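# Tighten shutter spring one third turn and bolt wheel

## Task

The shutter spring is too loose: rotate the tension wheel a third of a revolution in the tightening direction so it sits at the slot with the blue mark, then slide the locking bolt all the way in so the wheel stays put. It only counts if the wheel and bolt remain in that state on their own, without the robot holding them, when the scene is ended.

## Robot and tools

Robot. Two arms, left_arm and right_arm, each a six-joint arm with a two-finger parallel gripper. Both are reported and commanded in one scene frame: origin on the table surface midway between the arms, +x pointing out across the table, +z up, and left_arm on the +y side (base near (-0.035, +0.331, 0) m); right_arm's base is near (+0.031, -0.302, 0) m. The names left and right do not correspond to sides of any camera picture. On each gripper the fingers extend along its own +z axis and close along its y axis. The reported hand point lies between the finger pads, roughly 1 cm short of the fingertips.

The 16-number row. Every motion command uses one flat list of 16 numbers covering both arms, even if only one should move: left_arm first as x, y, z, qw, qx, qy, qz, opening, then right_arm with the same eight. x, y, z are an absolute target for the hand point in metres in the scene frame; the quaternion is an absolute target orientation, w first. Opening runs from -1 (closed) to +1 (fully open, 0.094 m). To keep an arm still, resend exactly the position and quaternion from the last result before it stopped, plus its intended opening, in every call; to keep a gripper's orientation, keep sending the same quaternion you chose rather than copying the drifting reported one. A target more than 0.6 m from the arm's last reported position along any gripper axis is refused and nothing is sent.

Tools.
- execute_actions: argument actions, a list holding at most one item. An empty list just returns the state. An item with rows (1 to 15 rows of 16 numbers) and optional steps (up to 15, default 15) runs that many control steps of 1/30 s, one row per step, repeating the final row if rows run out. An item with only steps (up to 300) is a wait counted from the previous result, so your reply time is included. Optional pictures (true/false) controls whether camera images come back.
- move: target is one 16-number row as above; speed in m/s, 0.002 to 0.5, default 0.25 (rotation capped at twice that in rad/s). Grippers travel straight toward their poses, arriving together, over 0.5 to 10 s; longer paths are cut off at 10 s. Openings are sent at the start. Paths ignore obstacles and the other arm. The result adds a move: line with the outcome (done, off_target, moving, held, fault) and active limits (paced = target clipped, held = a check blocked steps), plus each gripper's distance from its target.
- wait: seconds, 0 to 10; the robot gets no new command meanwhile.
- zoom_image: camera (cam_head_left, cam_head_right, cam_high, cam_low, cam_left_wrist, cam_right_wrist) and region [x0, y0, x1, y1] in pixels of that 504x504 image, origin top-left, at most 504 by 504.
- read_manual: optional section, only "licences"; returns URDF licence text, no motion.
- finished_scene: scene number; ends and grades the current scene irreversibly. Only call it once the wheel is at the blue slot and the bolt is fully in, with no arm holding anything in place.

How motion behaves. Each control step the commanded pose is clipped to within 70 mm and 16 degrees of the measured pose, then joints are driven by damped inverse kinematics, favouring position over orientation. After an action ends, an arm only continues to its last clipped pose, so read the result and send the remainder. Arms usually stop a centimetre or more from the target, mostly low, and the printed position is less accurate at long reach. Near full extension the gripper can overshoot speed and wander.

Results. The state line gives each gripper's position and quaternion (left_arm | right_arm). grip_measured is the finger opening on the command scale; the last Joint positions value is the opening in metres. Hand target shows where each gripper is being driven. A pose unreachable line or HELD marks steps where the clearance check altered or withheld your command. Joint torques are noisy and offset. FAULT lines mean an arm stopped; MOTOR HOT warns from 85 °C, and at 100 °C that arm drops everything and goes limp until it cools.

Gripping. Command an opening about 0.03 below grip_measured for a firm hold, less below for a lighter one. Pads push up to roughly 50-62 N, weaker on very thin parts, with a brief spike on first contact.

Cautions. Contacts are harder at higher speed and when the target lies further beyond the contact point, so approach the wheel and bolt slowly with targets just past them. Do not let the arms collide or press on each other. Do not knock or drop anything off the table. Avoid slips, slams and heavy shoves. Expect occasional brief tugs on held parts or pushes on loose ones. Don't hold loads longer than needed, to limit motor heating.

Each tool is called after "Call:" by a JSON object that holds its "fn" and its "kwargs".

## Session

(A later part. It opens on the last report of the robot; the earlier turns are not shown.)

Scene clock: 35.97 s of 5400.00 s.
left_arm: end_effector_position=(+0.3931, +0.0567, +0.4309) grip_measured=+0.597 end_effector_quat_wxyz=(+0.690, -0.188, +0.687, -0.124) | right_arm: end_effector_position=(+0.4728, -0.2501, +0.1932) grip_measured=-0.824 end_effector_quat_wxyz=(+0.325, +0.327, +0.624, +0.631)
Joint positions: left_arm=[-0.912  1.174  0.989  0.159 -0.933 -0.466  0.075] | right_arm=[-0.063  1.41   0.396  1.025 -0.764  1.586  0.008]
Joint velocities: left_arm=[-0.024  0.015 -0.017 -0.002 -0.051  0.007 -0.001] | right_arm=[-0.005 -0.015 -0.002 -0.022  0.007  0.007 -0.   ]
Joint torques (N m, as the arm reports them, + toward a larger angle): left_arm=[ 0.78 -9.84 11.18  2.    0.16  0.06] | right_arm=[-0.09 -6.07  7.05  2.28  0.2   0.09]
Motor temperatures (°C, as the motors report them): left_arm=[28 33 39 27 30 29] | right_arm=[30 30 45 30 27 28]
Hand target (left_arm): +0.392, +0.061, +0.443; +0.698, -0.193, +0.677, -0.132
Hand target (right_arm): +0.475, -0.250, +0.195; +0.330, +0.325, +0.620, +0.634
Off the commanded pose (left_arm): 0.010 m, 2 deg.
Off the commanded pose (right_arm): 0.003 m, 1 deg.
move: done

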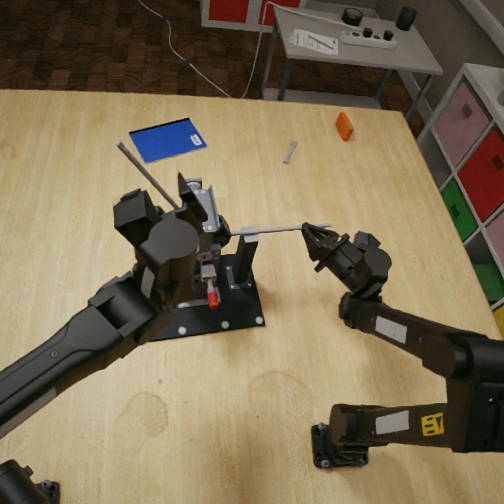

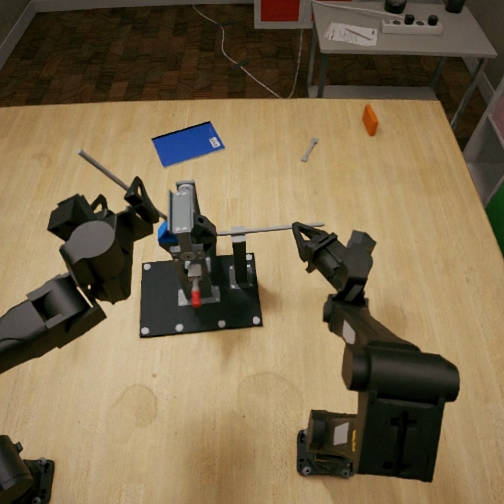

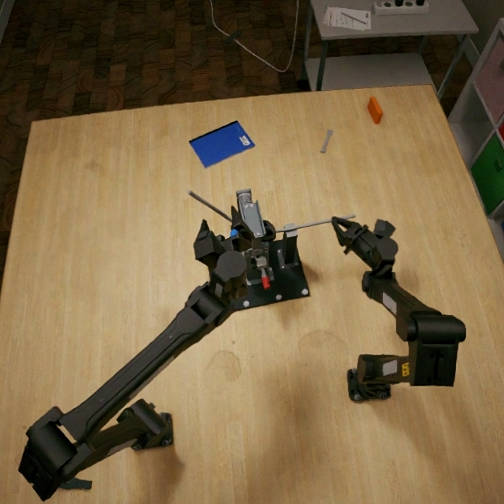

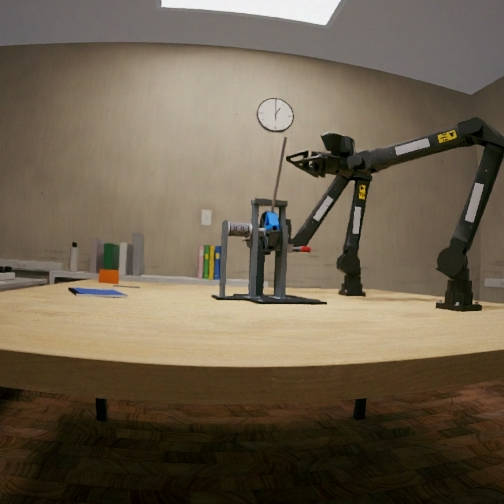

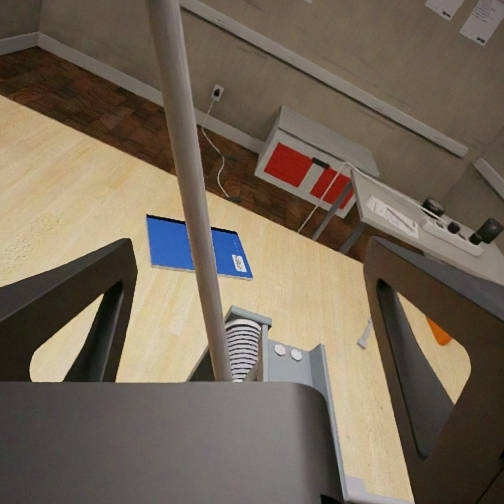

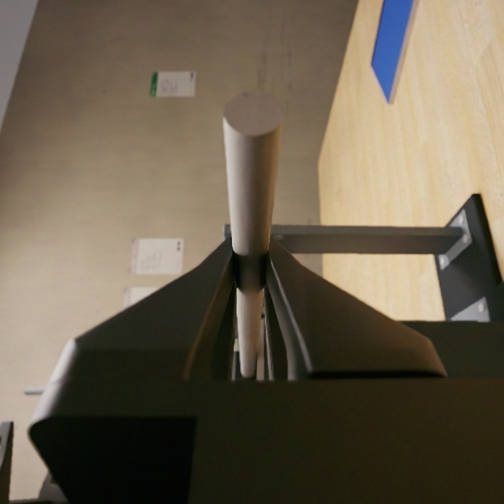

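Call:
{"fn": "move", "kwargs": {"target": [0.447,0.085,0.445,0.69,-0.215,0.675,-0.155,0,0.475,-0.25,0.195,0.33,0.325,0.62,0.634,-0.95], "speed": 0.12}}

Scene clock: 38.63 s of 5400.00 s.
left_arm: end_effector_position=(+0.4385, +0.0913, +0.4166) grip_measured=+0.003 end_effector_quat_wxyz=(+0.680, -0.201, +0.692, -0.134) | right_arm: end_effector_position=(+0.4727, -0.2500, +0.1931) grip_measured=-0.824 end_effector_quat_wxyz=(+0.325, +0.327, +0.624, +0.631)
Joint positions: left_arm=[-0.767  1.202  0.989  0.159 -0.787 -0.516  0.047] | right_arm=[-0.063  1.41   0.396  1.025 -0.764  1.586  0.008]
Joint velocities: left_arm=[ 0.005 -0.005 -0.007 -0.002  0.022 -0.095  0.   ] | right_arm=[-0.005  0.005 -0.017  0.002 -0.037 -0.051  0.   ]
Joint torques (N m, as the arm reports them, + toward a larger angle): left_arm=[ 0.63 -7.78 15.86  1.69  0.13 -0.06] | right_arm=[-0.13 -6.11  7.09  2.27  0.22  0.09]
Motor temperatures (°C, as the motors report them): left_arm=[28 32 40 27 29 29] | right_arm=[30 30 44 30 27 28]
Hand target (left_arm): +0.446, +0.086, +0.444; +0.690, -0.214, +0.674, -0.154
Hand target (right_arm): +0.475, -0.250, +0.195; +0.330, +0.325, +0.620, +0.633
Off the commanded pose (left_arm): 0.030 m, 4 deg.
Off the commanded pose (right_arm): 0.003 m, 1 deg.
move: off_target (left_arm)

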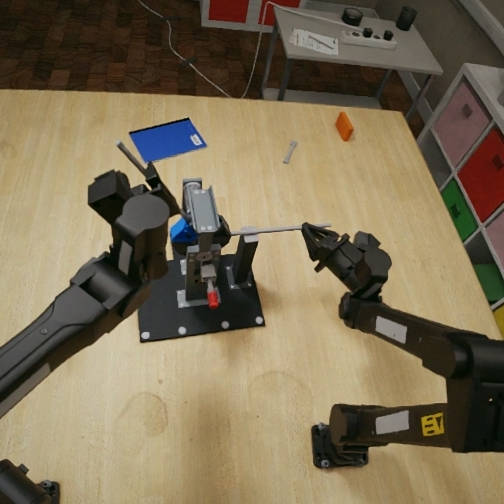

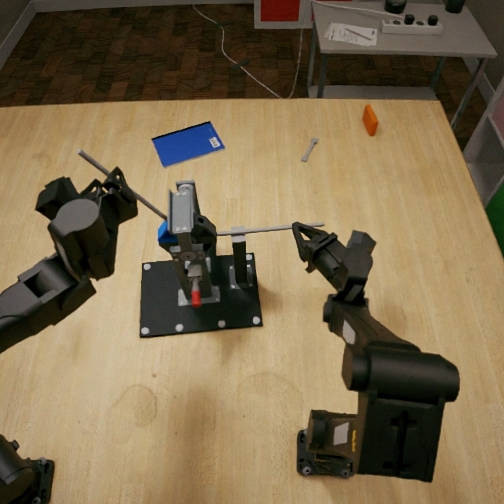

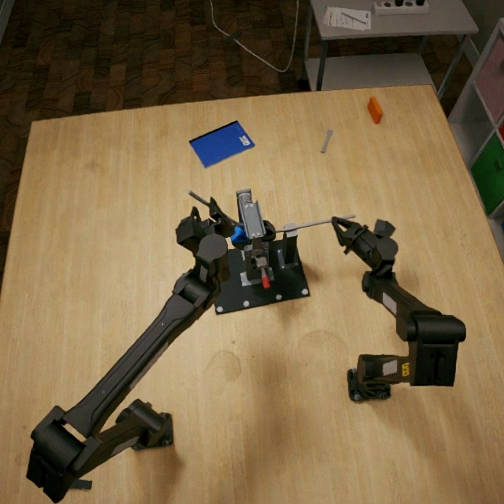

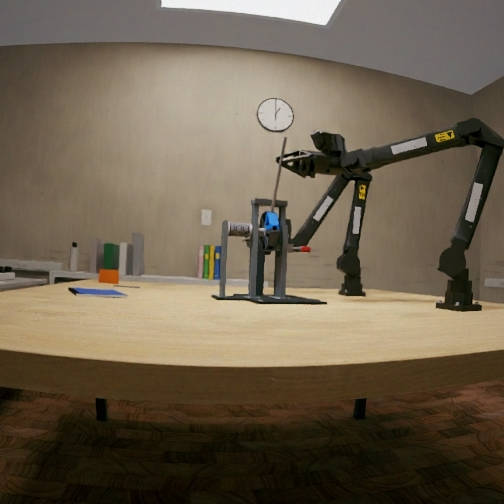

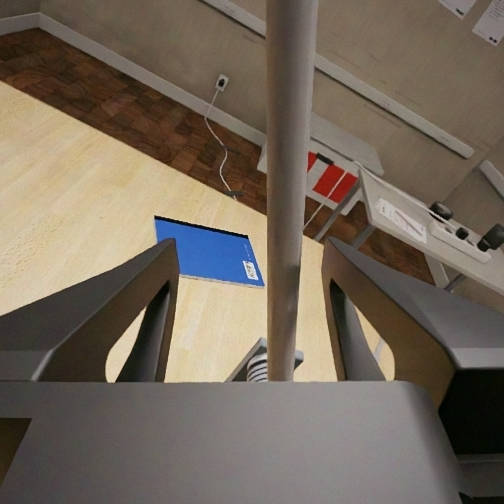

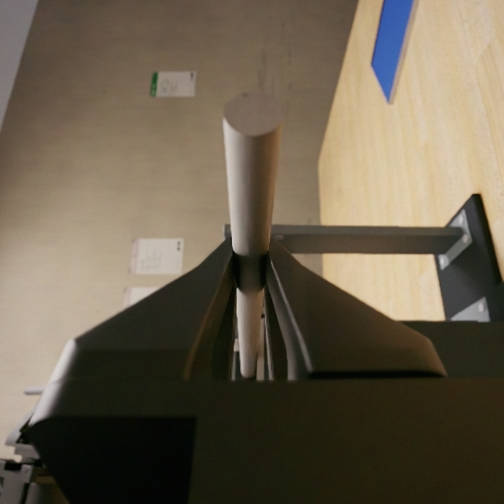

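Close; then take load (~3° → +1.2 cm).

Call:
{"fn": "execute_actions", "kwargs": {"actions": [{"rows":[[0.442,0.085,0.425,0.69,-0.215,0.675,-0.155,-0.95,0.475,-0.25,0.195,0.33,0.325,0.62,0.634,-0.95]]}], "pictures": false}}

Call:
{"fn": "execute_actions", "kwargs": {"actions": [{"rows":[[0.44,0.115,0.405,0.68,-0.24,0.665,-0.18,-0.95,0.475,-0.25,0.2,0.33,0.325,0.62,0.634,-0.95]]}]}}

Scene clock: 41.70 s of 5400.00 s.
left_arm: end_effector_position=(+0.4355, +0.0838, +0.4234) grip_measured=-0.826 end_effector_quat_wxyz=(+0.686, -0.203, +0.682, -0.152) | right_arm: end_effector_position=(+0.4727, -0.2501, +0.1932) grip_measured=-0.824 end_effector_quat_wxyz=(+0.325, +0.327, +0.623, +0.632)
Joint positions: left_arm=[-0.781  1.204  0.989  0.197 -0.786 -0.521  0.008] | right_arm=[-0.063  1.41   0.396  1.027 -0.764  1.588  0.008]
Joint velocities: left_arm=[ 0.005 -0.005 -0.002  0.022  0.066 -0.007 -0.   ] | right_arm=[ 0.005 -0.005 -0.012 -0.007 -0.022  0.066  0.   ]
Joint torques (N m, as the arm reports them, + toward a larger angle): left_arm=[ 0.98 -7.79 11.68  2.08 -0.24 -0.1 ] | right_arm=[-0.12 -6.2   7.04  2.2   0.21  0.07]
Motor temperatures (°C, as the motors report them): left_arm=[28 32 42 27 29 29] | right_arm=[30 30 43 30 27 28]
Hand target (left_arm): +0.442, +0.085, +0.425; +0.689, -0.215, +0.674, -0.155
Hand target (right_arm): +0.475, -0.250, +0.195; +0.330, +0.325, +0.620, +0.634
Off the commanded pose (left_arm): 0.007 m, 2 deg.
Off the commanded pose (right_arm): 0.003 m, 1 deg.
Steps of this call (steps 1 to 77: nothing new was sent; steps 78 to 92: all 15 steps of this action). Readings (end_effector_position):
78: left_arm (+0.4385, +0.0914, +0.4177) | right_arm (+0.4727, -0.2500, +0.1931)
79: left_arm (+0.4387, +0.0912, +0.4193) | right_arm (+0.4727, -0.2500, +0.1931)
81: left_arm (+0.4369, +0.0844, +0.4226) | right_arm (+0.4727, -0.2501, +0.1929)
85: left_arm (+0.4355, +0.0838, +0.4234) | right_arm (+0.4727, -0.2501, +0.1932)
92: the state above

Scene clock: 42.20 s of 5400.00 s.
left_arm: end_effector_position=(+0.4361, +0.0964, +0.4153) grip_measured=-0.826 end_effector_quat_wxyz=(+0.684, -0.215, +0.671, -0.186) | right_arm: end_effector_position=(+0.4727, -0.2501, +0.1932) grip_measured=-0.824 end_effector_quat_wxyz=(+0.323, +0.329, +0.622, +0.632)
Joint positions: left_arm=[-0.747  1.182  0.936  0.254 -0.723 -0.57   0.008] | right_arm=[-0.063  1.41   0.396  1.027 -0.764  1.593  0.008]
Joint velocities: left_arm=[-0.005  0.005  0.007 -0.007  0.007 -0.051 -0.001] | right_arm=[-0.015 -0.005 -0.002 -0.002  0.022 -0.007 -0.001]
Joint torques (N m, as the arm reports them, + toward a larger angle): left_arm=[ 2.63 -9.    8.84  1.41 -0.42 -0.31] | right_arm=[-0.13 -7.84  7.45  1.28  0.21  0.03]
Motor temperatures (°C, as the motors report them): left_arm=[28 32 41 27 29 29] | right_arm=[30 30 43 30 27 28]
Hand target (left_arm): +0.440, +0.115, +0.405; +0.682, -0.240, +0.667, -0.180
Hand target (right_arm): +0.475, -0.250, +0.200; +0.330, +0.325, +0.620, +0.634
Off the commanded pose (left_arm): 0.022 m, 3 deg.
Off the commanded pose (right_arm): 0.007 m, 1 deg.
Steps of this call (steps 1 to 15: all 15 steps of this action). Readings (end_effector_position):
1: left_arm (+0.4359, +0.0837, +0.4212) | right_arm (+0.4727, -0.2501, +0.1932)
2: left_arm (+0.4362, +0.0863, +0.4205) | right_arm (+0.4727, -0.2501, +0.1932)
4: left_arm (+0.4361, +0.0930, +0.4172) | right_arm (+0.4727, -0.2501, +0.1932)
8: left_arm (+0.4361, +0.0965, +0.4153) | right_arm (+0.4727, -0.2501, +0.1932)
15: the state above

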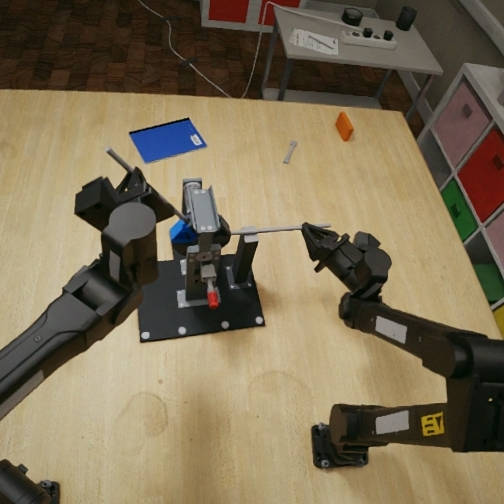

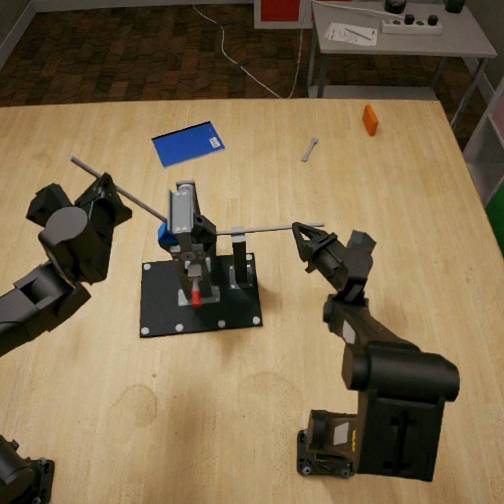

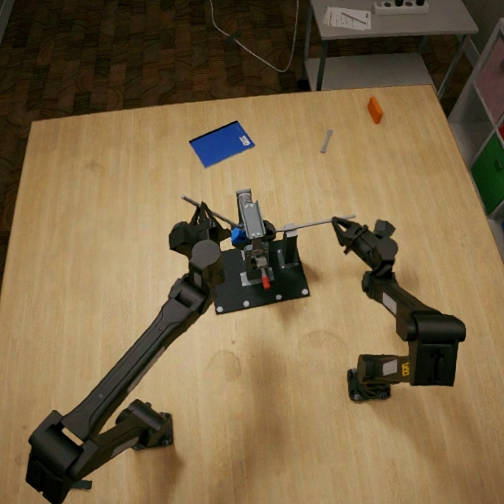

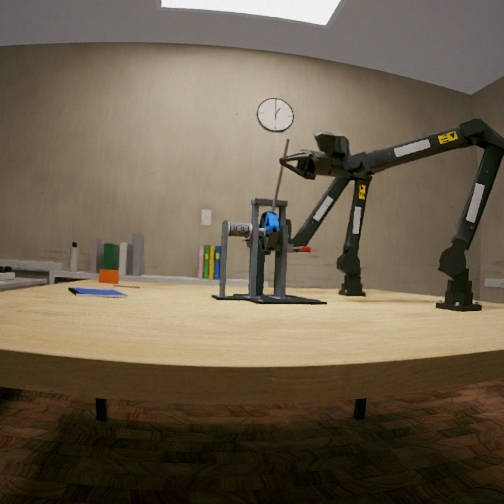

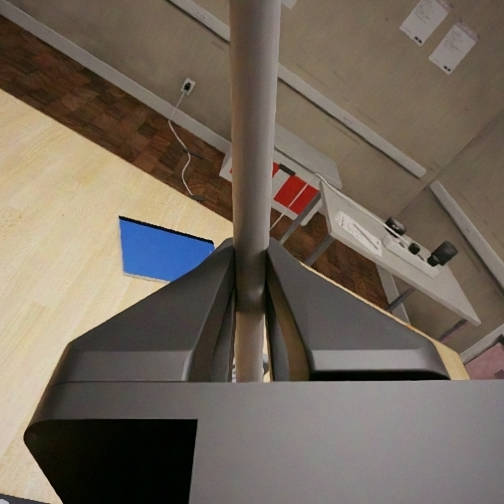

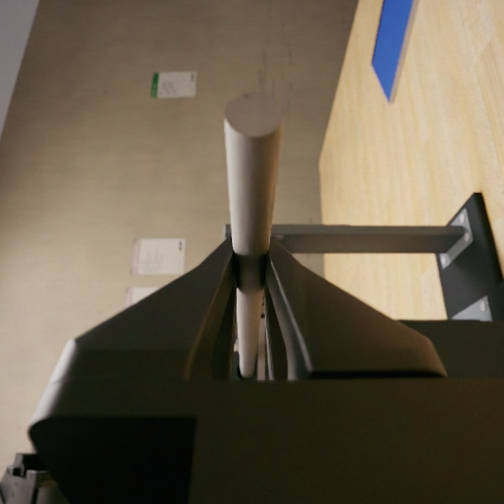

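Call:
{"fn": "move", "kwargs": {"target": [0.44,0.115,0.405,0.68,-0.24,0.665,-0.18,-0.95,0.479,-0.312,0.203,0.33,0.325,0.62,0.634,-0.95], "speed": 0.07}}

Scene clock: 45.30 s of 5400.00 s.
left_arm: end_effector_position=(+0.4354, +0.0950, +0.4164) grip_measured=-0.826 end_effector_quat_wxyz=(+0.685, -0.212, +0.671, -0.188) | right_arm: end_effector_position=(+0.4676, -0.3037, +0.1915) grip_measured=-0.824 end_effector_quat_wxyz=(+0.319, +0.332, +0.622, +0.633)
Joint positions: left_arm=[-0.749  1.181  0.936  0.256 -0.719 -0.565  0.008] | right_arm=[-0.237  1.434  0.416  1.027 -0.938  1.601  0.008]
Joint velocities: left_arm=[-0.024 -0.005 -0.007 -0.007  0.007  0.007  0.   ] | right_arm=[-0.015  0.005 -0.002 -0.017  0.007 -0.081  0.   ]
Joint torques (N m, as the arm reports them, + toward a larger angle): left_arm=[ 2.71 -8.94  8.82  1.31 -0.6  -0.37] | right_arm=[-1.39 -6.69 10.1   1.33 -0.19  0.11]
Motor temperatures (°C, as the motors report them): left_arm=[28 32 41 27 30 29] | right_arm=[30 30 43 30 27 28]
Hand target (left_arm): +0.440, +0.115, +0.405; +0.682, -0.240, +0.666, -0.180
Hand target (right_arm): +0.479, -0.312, +0.204; +0.330, +0.325, +0.618, +0.635
Off the commanded pose (left_arm): 0.023 m, 3 deg.
Off the commanded pose (right_arm): 0.018 m, 1 deg.
move: off_target (left_arm, right_arm)

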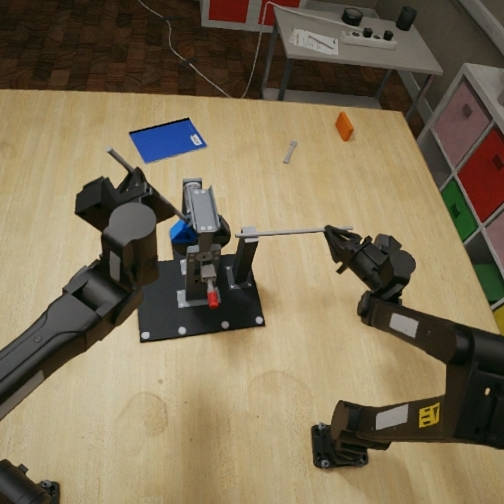

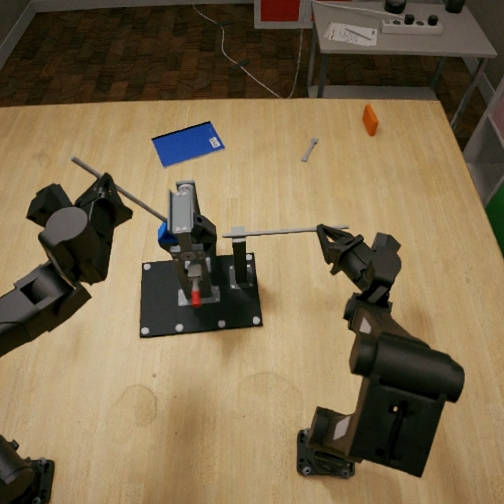

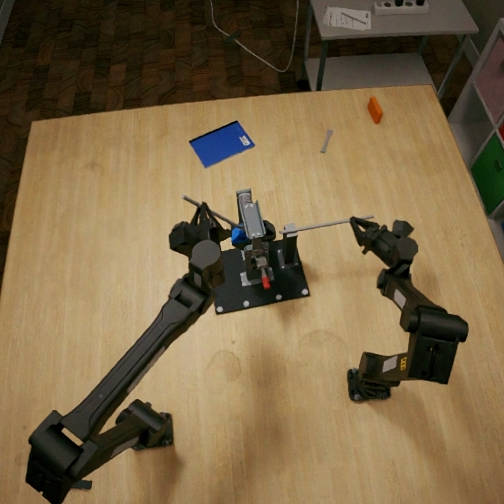

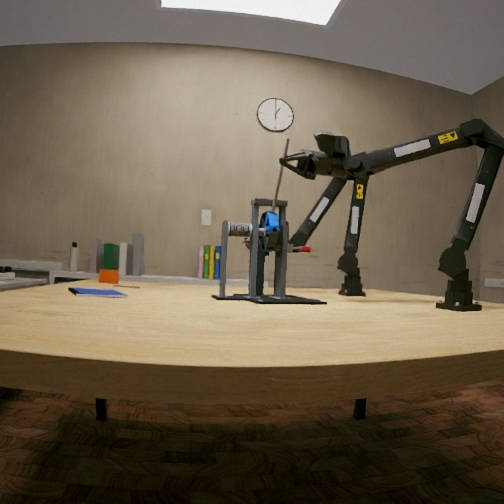

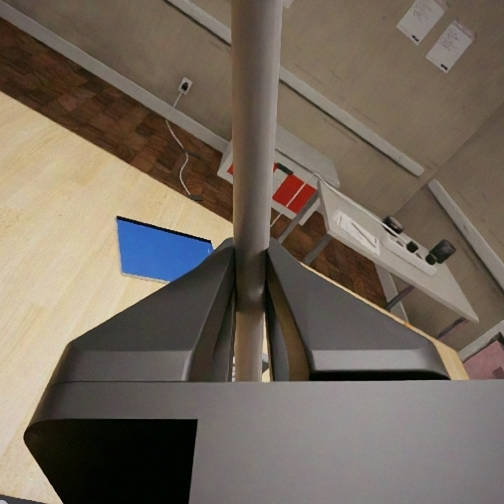

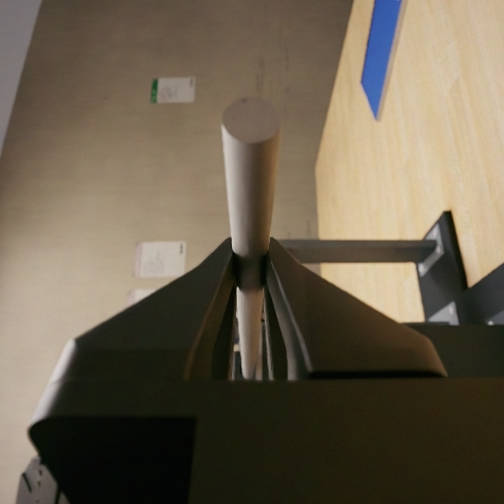

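Call:
{"fn": "move", "kwargs": {"target": [0.435,0.175,0.33,0.622,-0.391,0.59,-0.337,-0.95,0.486,-0.312,0.21,0.345,0.34,0.612,0.626,-0.95], "speed": 0.12}}

Call:
{"fn": "move", "kwargs": {"target": [0.432,0.202,0.18,0.491,-0.55,0.445,-0.51,-0.95,0.486,-0.312,0.21,0.345,0.34,0.612,0.626,-0.95], "speed": 0.12}}

Call:
{"fn": "zoom_image", "kwargs": {"camera": "cam_right_wrist", "region": [210,310,290,390]}}

Call:
{"fn": "zoom_image", "kwargs": {"camera": "cam_head_right", "region": [150,180,270,280]}}

Scene clock: 51.67 s of 5400.00 s.
left_arm: end_effector_position=(+0.4340, +0.1680, +0.3470) grip_measured=-0.827 end_effector_quat_wxyz=(+0.635, -0.366, +0.595, -0.330) | right_arm: end_effector_position=(+0.4741, -0.3124, +0.1901) grip_measured=-0.824 end_effector_quat_wxyz=(+0.331, +0.357, +0.613, +0.622)
Joint positions: left_arm=[-0.599  1.143  0.703  0.47  -0.604 -1.014  0.008] | right_arm=[-0.237  1.427  0.42   0.995 -0.88   1.601  0.008]
Joint velocities: left_arm=[-0.024  0.005 -0.002  0.002  0.037 -0.081 -0.   ] | right_arm=[-0.005 -0.015 -0.017 -0.027 -0.022 -0.022 -0.   ]
Joint torques (N m, as the arm reports them, + toward a larger angle): left_arm=[ 1.63 -6.15  8.49  1.43  0.04 -0.51] | right_arm=[ 0.53 -8.57 10.46  0.84  0.13  0.  ]
Motor temperatures (°C, as the motors report them): left_arm=[28 32 40 27 30 29] | right_arm=[30 30 43 30 27 28]
Hand target (left_arm): +0.436, +0.176, +0.330; +0.623, -0.390, +0.590, -0.336
Hand target (right_arm): +0.485, -0.312, +0.209; +0.345, +0.340, +0.612, +0.625
Off the commanded pose (left_arm): 0.018 m, 3 deg.
Off the commanded pose (right_arm): 0.023 m, 3 deg.
After step 90, 0.90 s passed at rest.
move: off_target (left_arm, right_arm)

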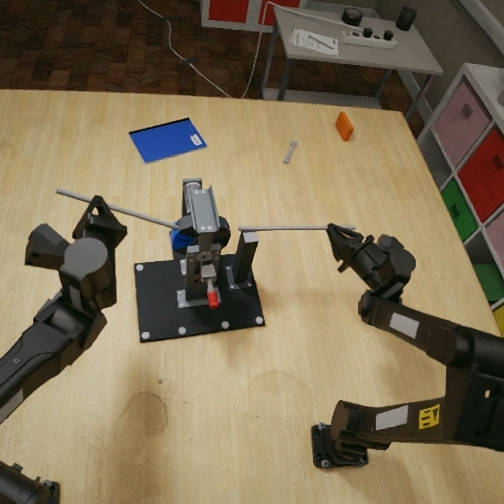

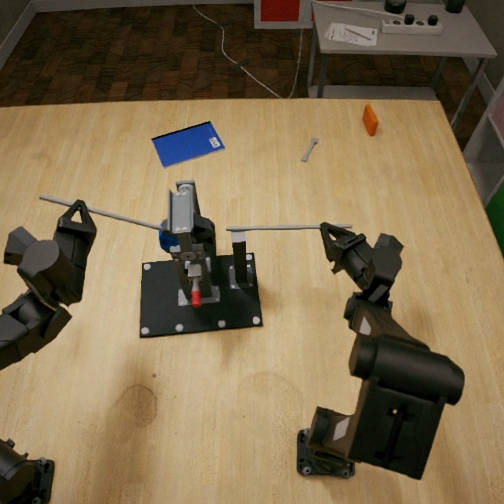

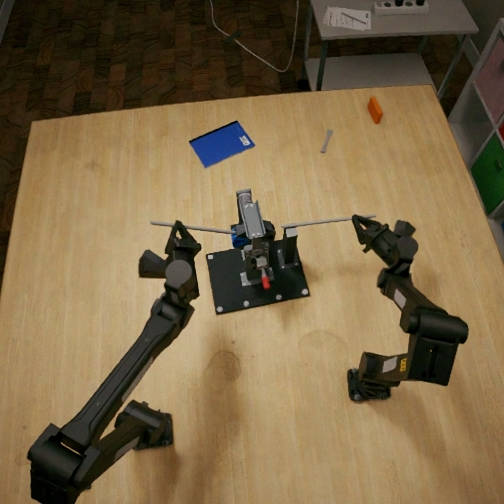

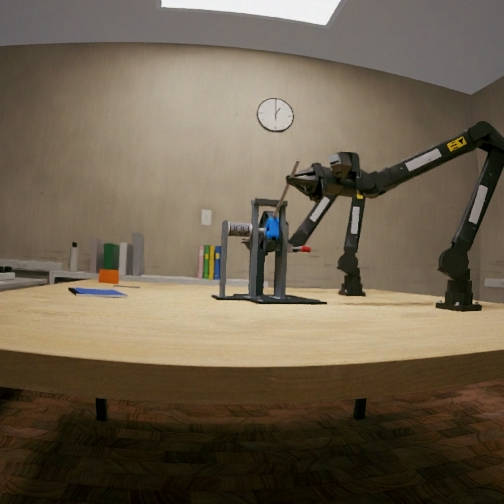

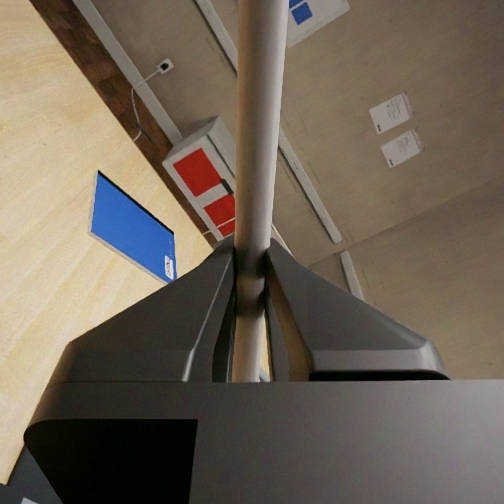

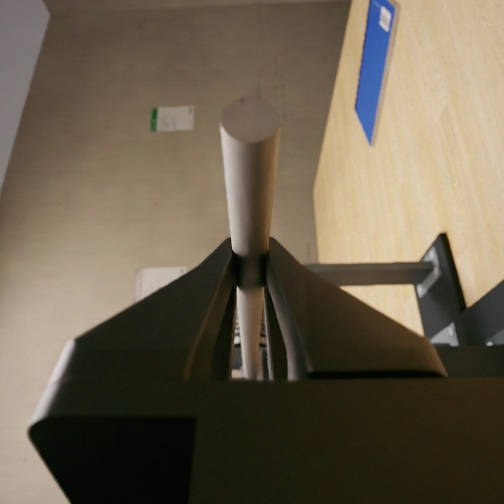

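Scene clock: 54.80 s of 5400.00 s.
left_arm: end_effector_position=(+0.4326, +0.2064, +0.2006) grip_measured=-0.828 end_effector_quat_wxyz=(+0.510, -0.538, +0.436, -0.510) | right_arm: end_effector_position=(+0.4739, -0.3124, +0.1898) grip_measured=-0.824 end_effector_quat_wxyz=(+0.330, +0.358, +0.613, +0.622)
Joint positions: left_arm=[-0.514  1.475  0.463  1.06  -0.551 -1.65   0.008] | right_arm=[-0.237  1.427  0.42   0.995 -0.879  1.601  0.008]
Joint velocities: left_arm=[-0.005 -0.015 -0.022  0.017  0.007  0.022 -0.   ] | right_arm=[ 0.005 -0.005 -0.027 -0.002  0.007 -0.007  0.001]
Joint torques (N m, as the arm reports them, + toward a larger angle): left_arm=[ 0.2  -5.28  5.84  1.36  0.57 -0.33] | right_arm=[ 0.5  -8.42 10.55  0.86  0.14  0.01]
Motor temperatures (°C, as the motors report them): left_arm=[28 31 40 27 30 29] | right_arm=[30 30 43 30 27 28]
Hand target (left_arm): +0.432, +0.203, +0.178; +0.491, -0.550, +0.445, -0.509
Hand target (right_arm): +0.486, -0.312, +0.210; +0.345, +0.340, +0.612, +0.626
Off the commanded pose (left_arm): 0.021 m, 3 deg.
Off the commanded pose (right_arm): 0.024 m, 3 deg.
move: off_target (left_arm, right_arm)

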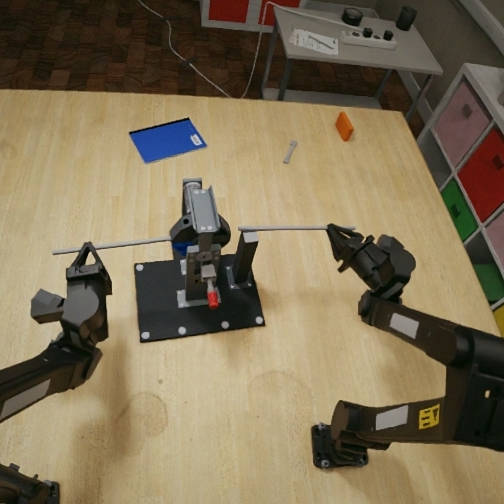

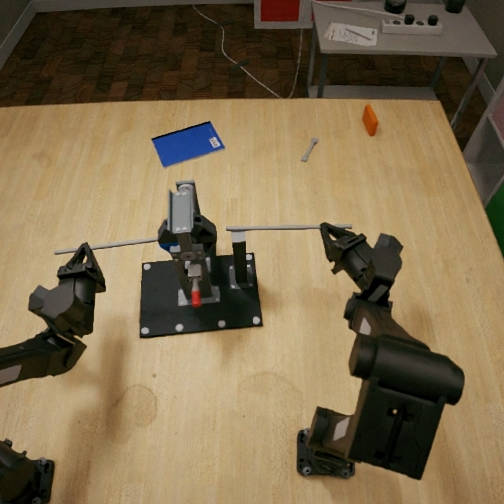

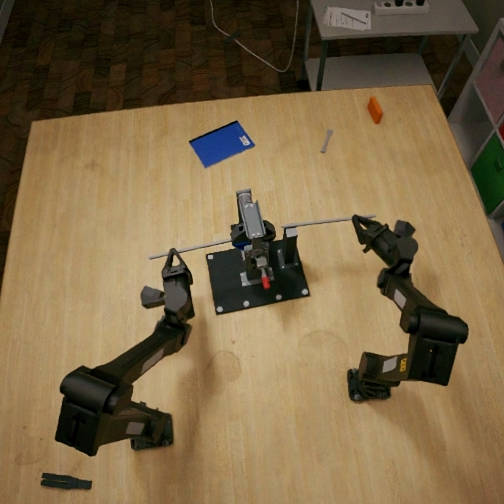

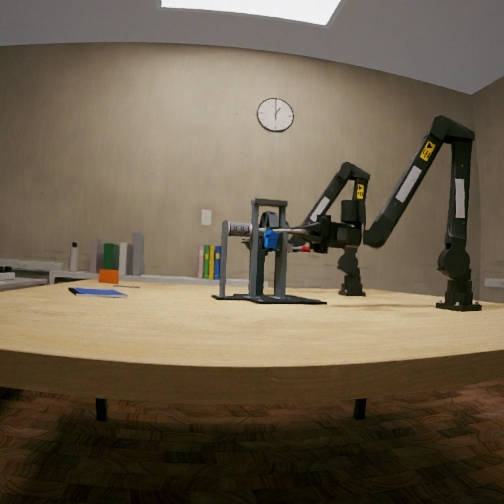

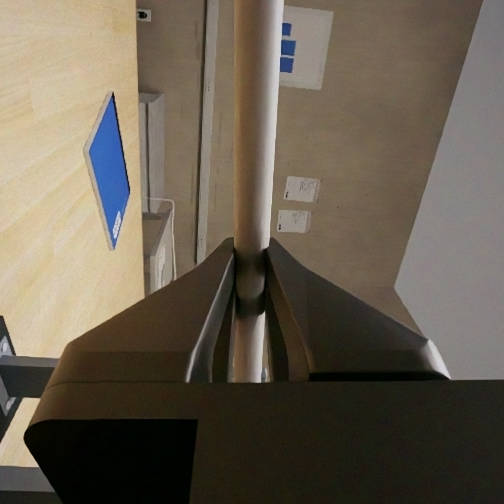

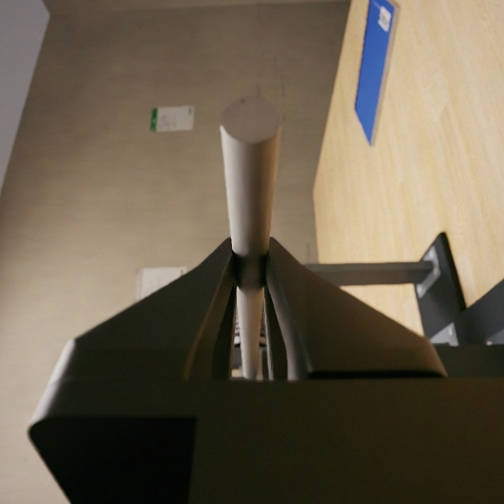

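Region (210, 310, 290, 390) of cam_right_wrist's 504x504 image, scaled by 6.300, with more detail than that image has.

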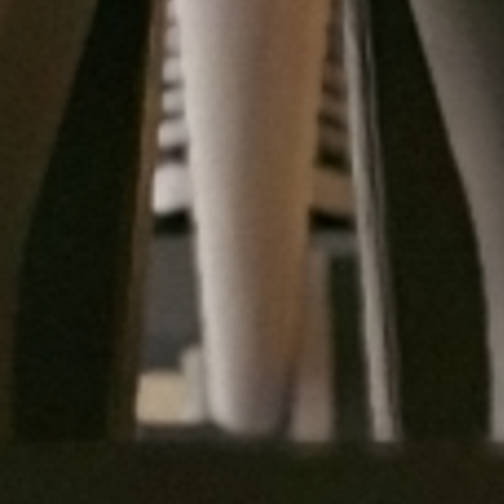

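Region (150, 180, 270, 280) of cam_head_right's 504x504 image, scaled by 4.200, with more detail than that image has.

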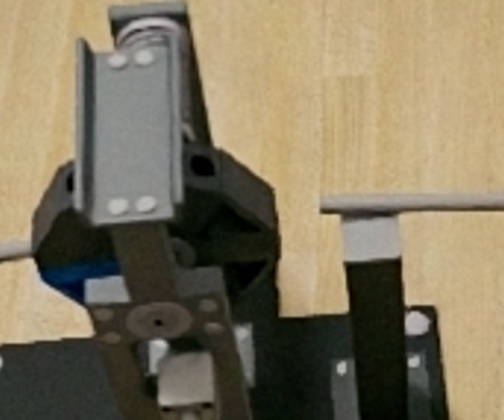

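Overcorrected; restore most of the yaw.

Call:
{"fn": "move", "kwargs": {"target": [0.432,0.202,0.18,0.491,-0.55,0.445,-0.51,-0.95,0.484,-0.298,0.215,0.338,0.322,0.624,0.627,-0.95], "speed": 0.05}}

Call:
{"fn": "zoom_image", "kwargs": {"camera": "cam_right_wrist", "region": [210,310,290,390]}}

Call:
{"fn": "zoom_image", "kwargs": {"camera": "cam_head_right", "region": [150,180,270,280]}}

Scene clock: 58.70 s of 5400.00 s.
left_arm: end_effector_position=(+0.4325, +0.2064, +0.2009) grip_measured=-0.828 end_effector_quat_wxyz=(+0.510, -0.538, +0.436, -0.510) | right_arm: end_effector_position=(+0.4728, -0.3013, +0.1938) grip_measured=-0.824 end_effector_quat_wxyz=(+0.325, +0.346, +0.623, +0.622)
Joint positions: left_arm=[-0.514  1.474  0.463  1.06  -0.551 -1.65   0.008] | right_arm=[-0.214  1.402  0.423  0.956 -0.885  1.579  0.008]
Joint velocities: left_arm=[ 0.005 -0.005  0.002 -0.007  0.051  0.037  0.   ] | right_arm=[ 0.005 -0.005  0.002  0.022  0.007  0.051 -0.   ]
Joint torques (N m, as the arm reports them, + toward a larger angle): left_arm=[ 0.02 -5.85  5.87  1.05  0.51 -0.34] | right_arm=[ 0.8  -8.37 10.89  0.9  -0.22 -0.03]
Motor temperatures (°C, as the motors report them): left_arm=[28 31 39 27 30 29] | right_arm=[30 30 43 30 27 28]
Hand target (left_arm): +0.431, +0.202, +0.180; +0.491, -0.550, +0.445, -0.509
Hand target (right_arm): +0.484, -0.298, +0.215; +0.338, +0.322, +0.624, +0.627
Off the commanded pose (left_arm): 0.021 m, 3 deg.
Off the commanded pose (right_arm): 0.024 m, 3 deg.
move: off_target (left_arm, right_arm)

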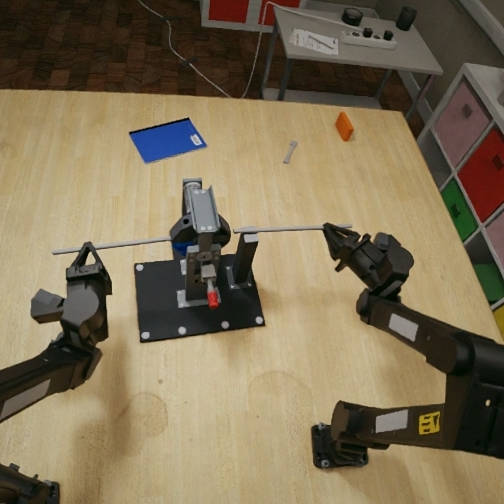

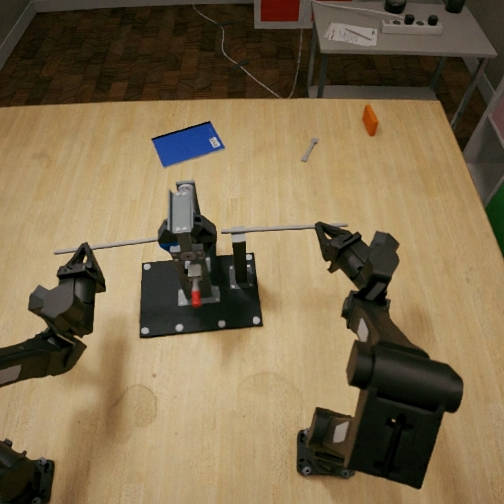

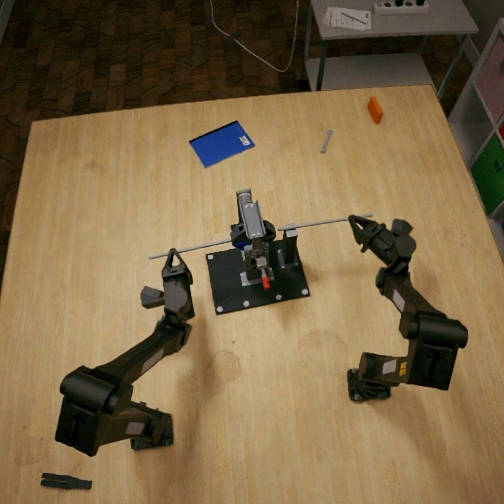

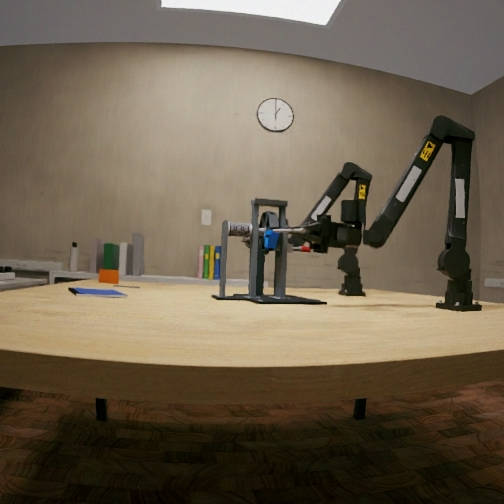

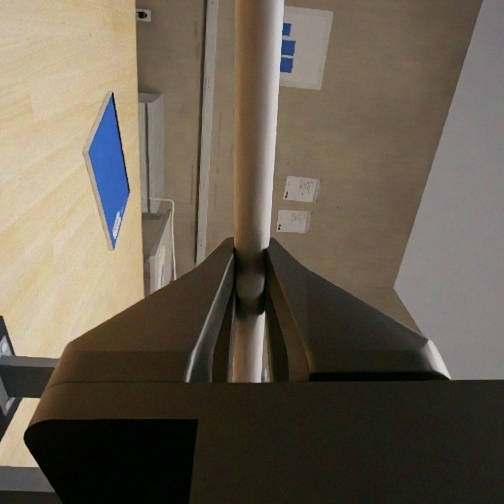

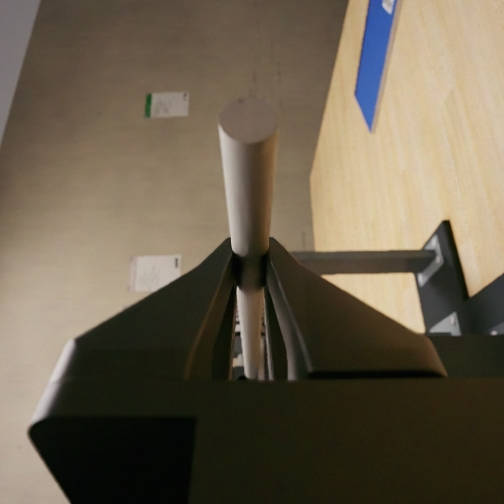

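Region (210, 310, 290, 390) of cam_right_wrist's 504x504 image, scaled by 6.300, with more detail than that image has.

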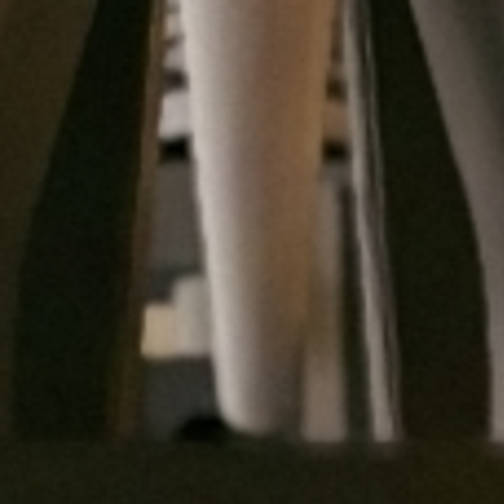

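Region (150, 180, 270, 280) of cam_head_right's 504x504 image, scaled by 4.200, with more detail than that image has.

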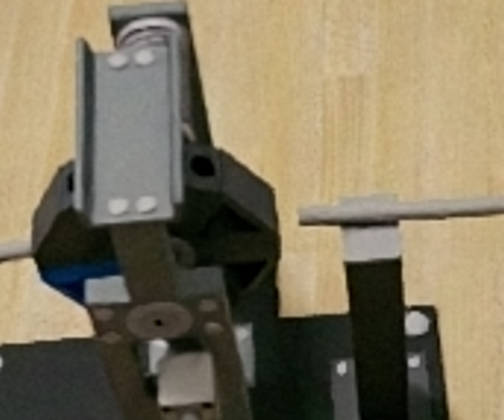

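Call:
{"fn": "execute_actions", "kwargs": {"actions": [{"rows":[[0.432,0.202,0.18,0.491,-0.55,0.445,-0.51,-0.95,0.482,-0.296,0.219,0.336,0.312,0.623,0.634,-0.95]]}]}}

Call:
{"fn": "zoom_image", "kwargs": {"camera": "cam_right_wrist", "region": [210,310,290,390]}}

Scene clock: 61.80 s of 5400.00 s.
left_arm: end_effector_position=(+0.4325, +0.2064, +0.2009) grip_measured=-0.828 end_effector_quat_wxyz=(+0.510, -0.538, +0.436, -0.510) | right_arm: end_effector_position=(+0.4710, -0.2982, +0.1940) grip_measured=-0.824 end_effector_quat_wxyz=(+0.318, +0.339, +0.626, +0.626)
Joint positions: left_arm=[-0.514  1.474  0.463  1.06  -0.551 -1.65   0.008] | right_arm=[-0.214  1.402  0.423  0.956 -0.905  1.579  0.008]
Joint velocities: left_arm=[-0.015 -0.015 -0.007  0.012 -0.037  0.007 -0.   ] | right_arm=[-0.005  0.005  0.002  0.017 -0.022  0.007  0.   ]
Joint torques (N m, as the arm reports them, + toward a larger angle): left_arm=[ 0.05 -5.81  5.87  1.05  0.51 -0.34] | right_arm=[ 0.7  -8.16 10.77  1.94 -0.19  0.08]
Motor temperatures (°C, as the motors report them): left_arm=[28 31 38 27 30 29] | right_arm=[30 30 43 30 27 28]
Hand target (left_arm): +0.431, +0.202, +0.180; +0.491, -0.550, +0.445, -0.509
Hand target (right_arm): +0.481, -0.296, +0.219; +0.336, +0.312, +0.623, +0.634
Off the commanded pose (left_arm): 0.021 m, 3 deg.
Off the commanded pose (right_arm): 0.027 m, 4 deg.
Steps of this call (steps 1 to 78: nothing new was sent; steps 79 to 93: all 15 steps of this action). Readings (end_effector_position):
79: left_arm (+0.4325, +0.2064, +0.2009) | right_arm (+0.4722, -0.3002, +0.1940)
80: left_arm (+0.4325, +0.2064, +0.2009) | right_arm (+0.4715, -0.2992, +0.1940)
82: left_arm (+0.4325, +0.2064, +0.2009) | right_arm (+0.4710, -0.2982, +0.1940)
86: left_arm (+0.4325, +0.2064, +0.2009) | right_arm (+0.4710, -0.2982, +0.1940)
93: the state above

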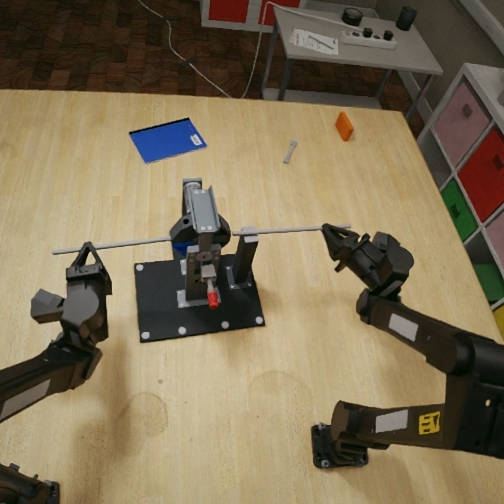

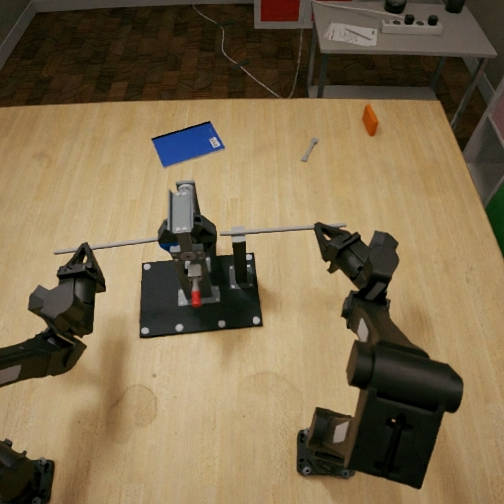

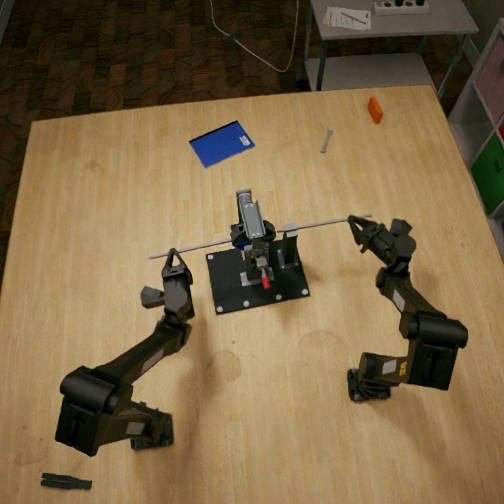

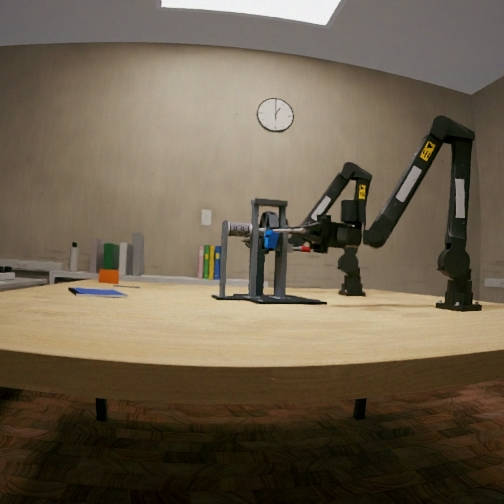

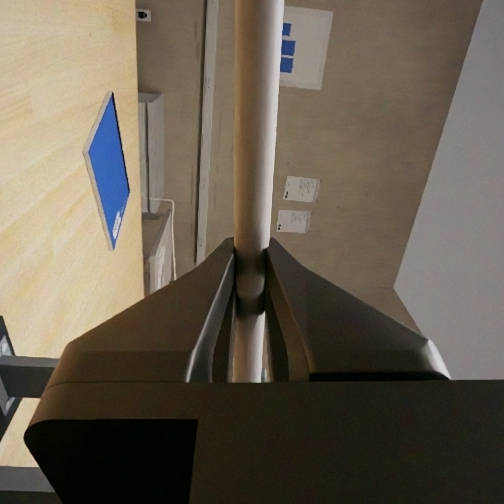

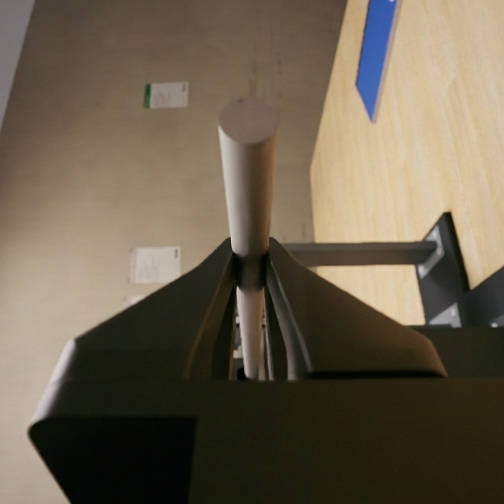

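Region (210, 310, 290, 390) of cam_right_wrist's 504x504 image, scaled by 6.300, with more detail than that image has.

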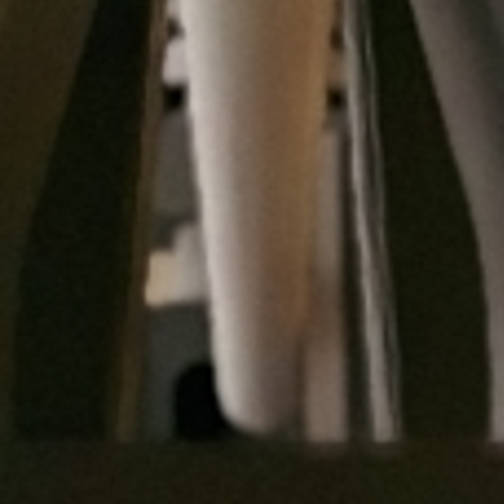

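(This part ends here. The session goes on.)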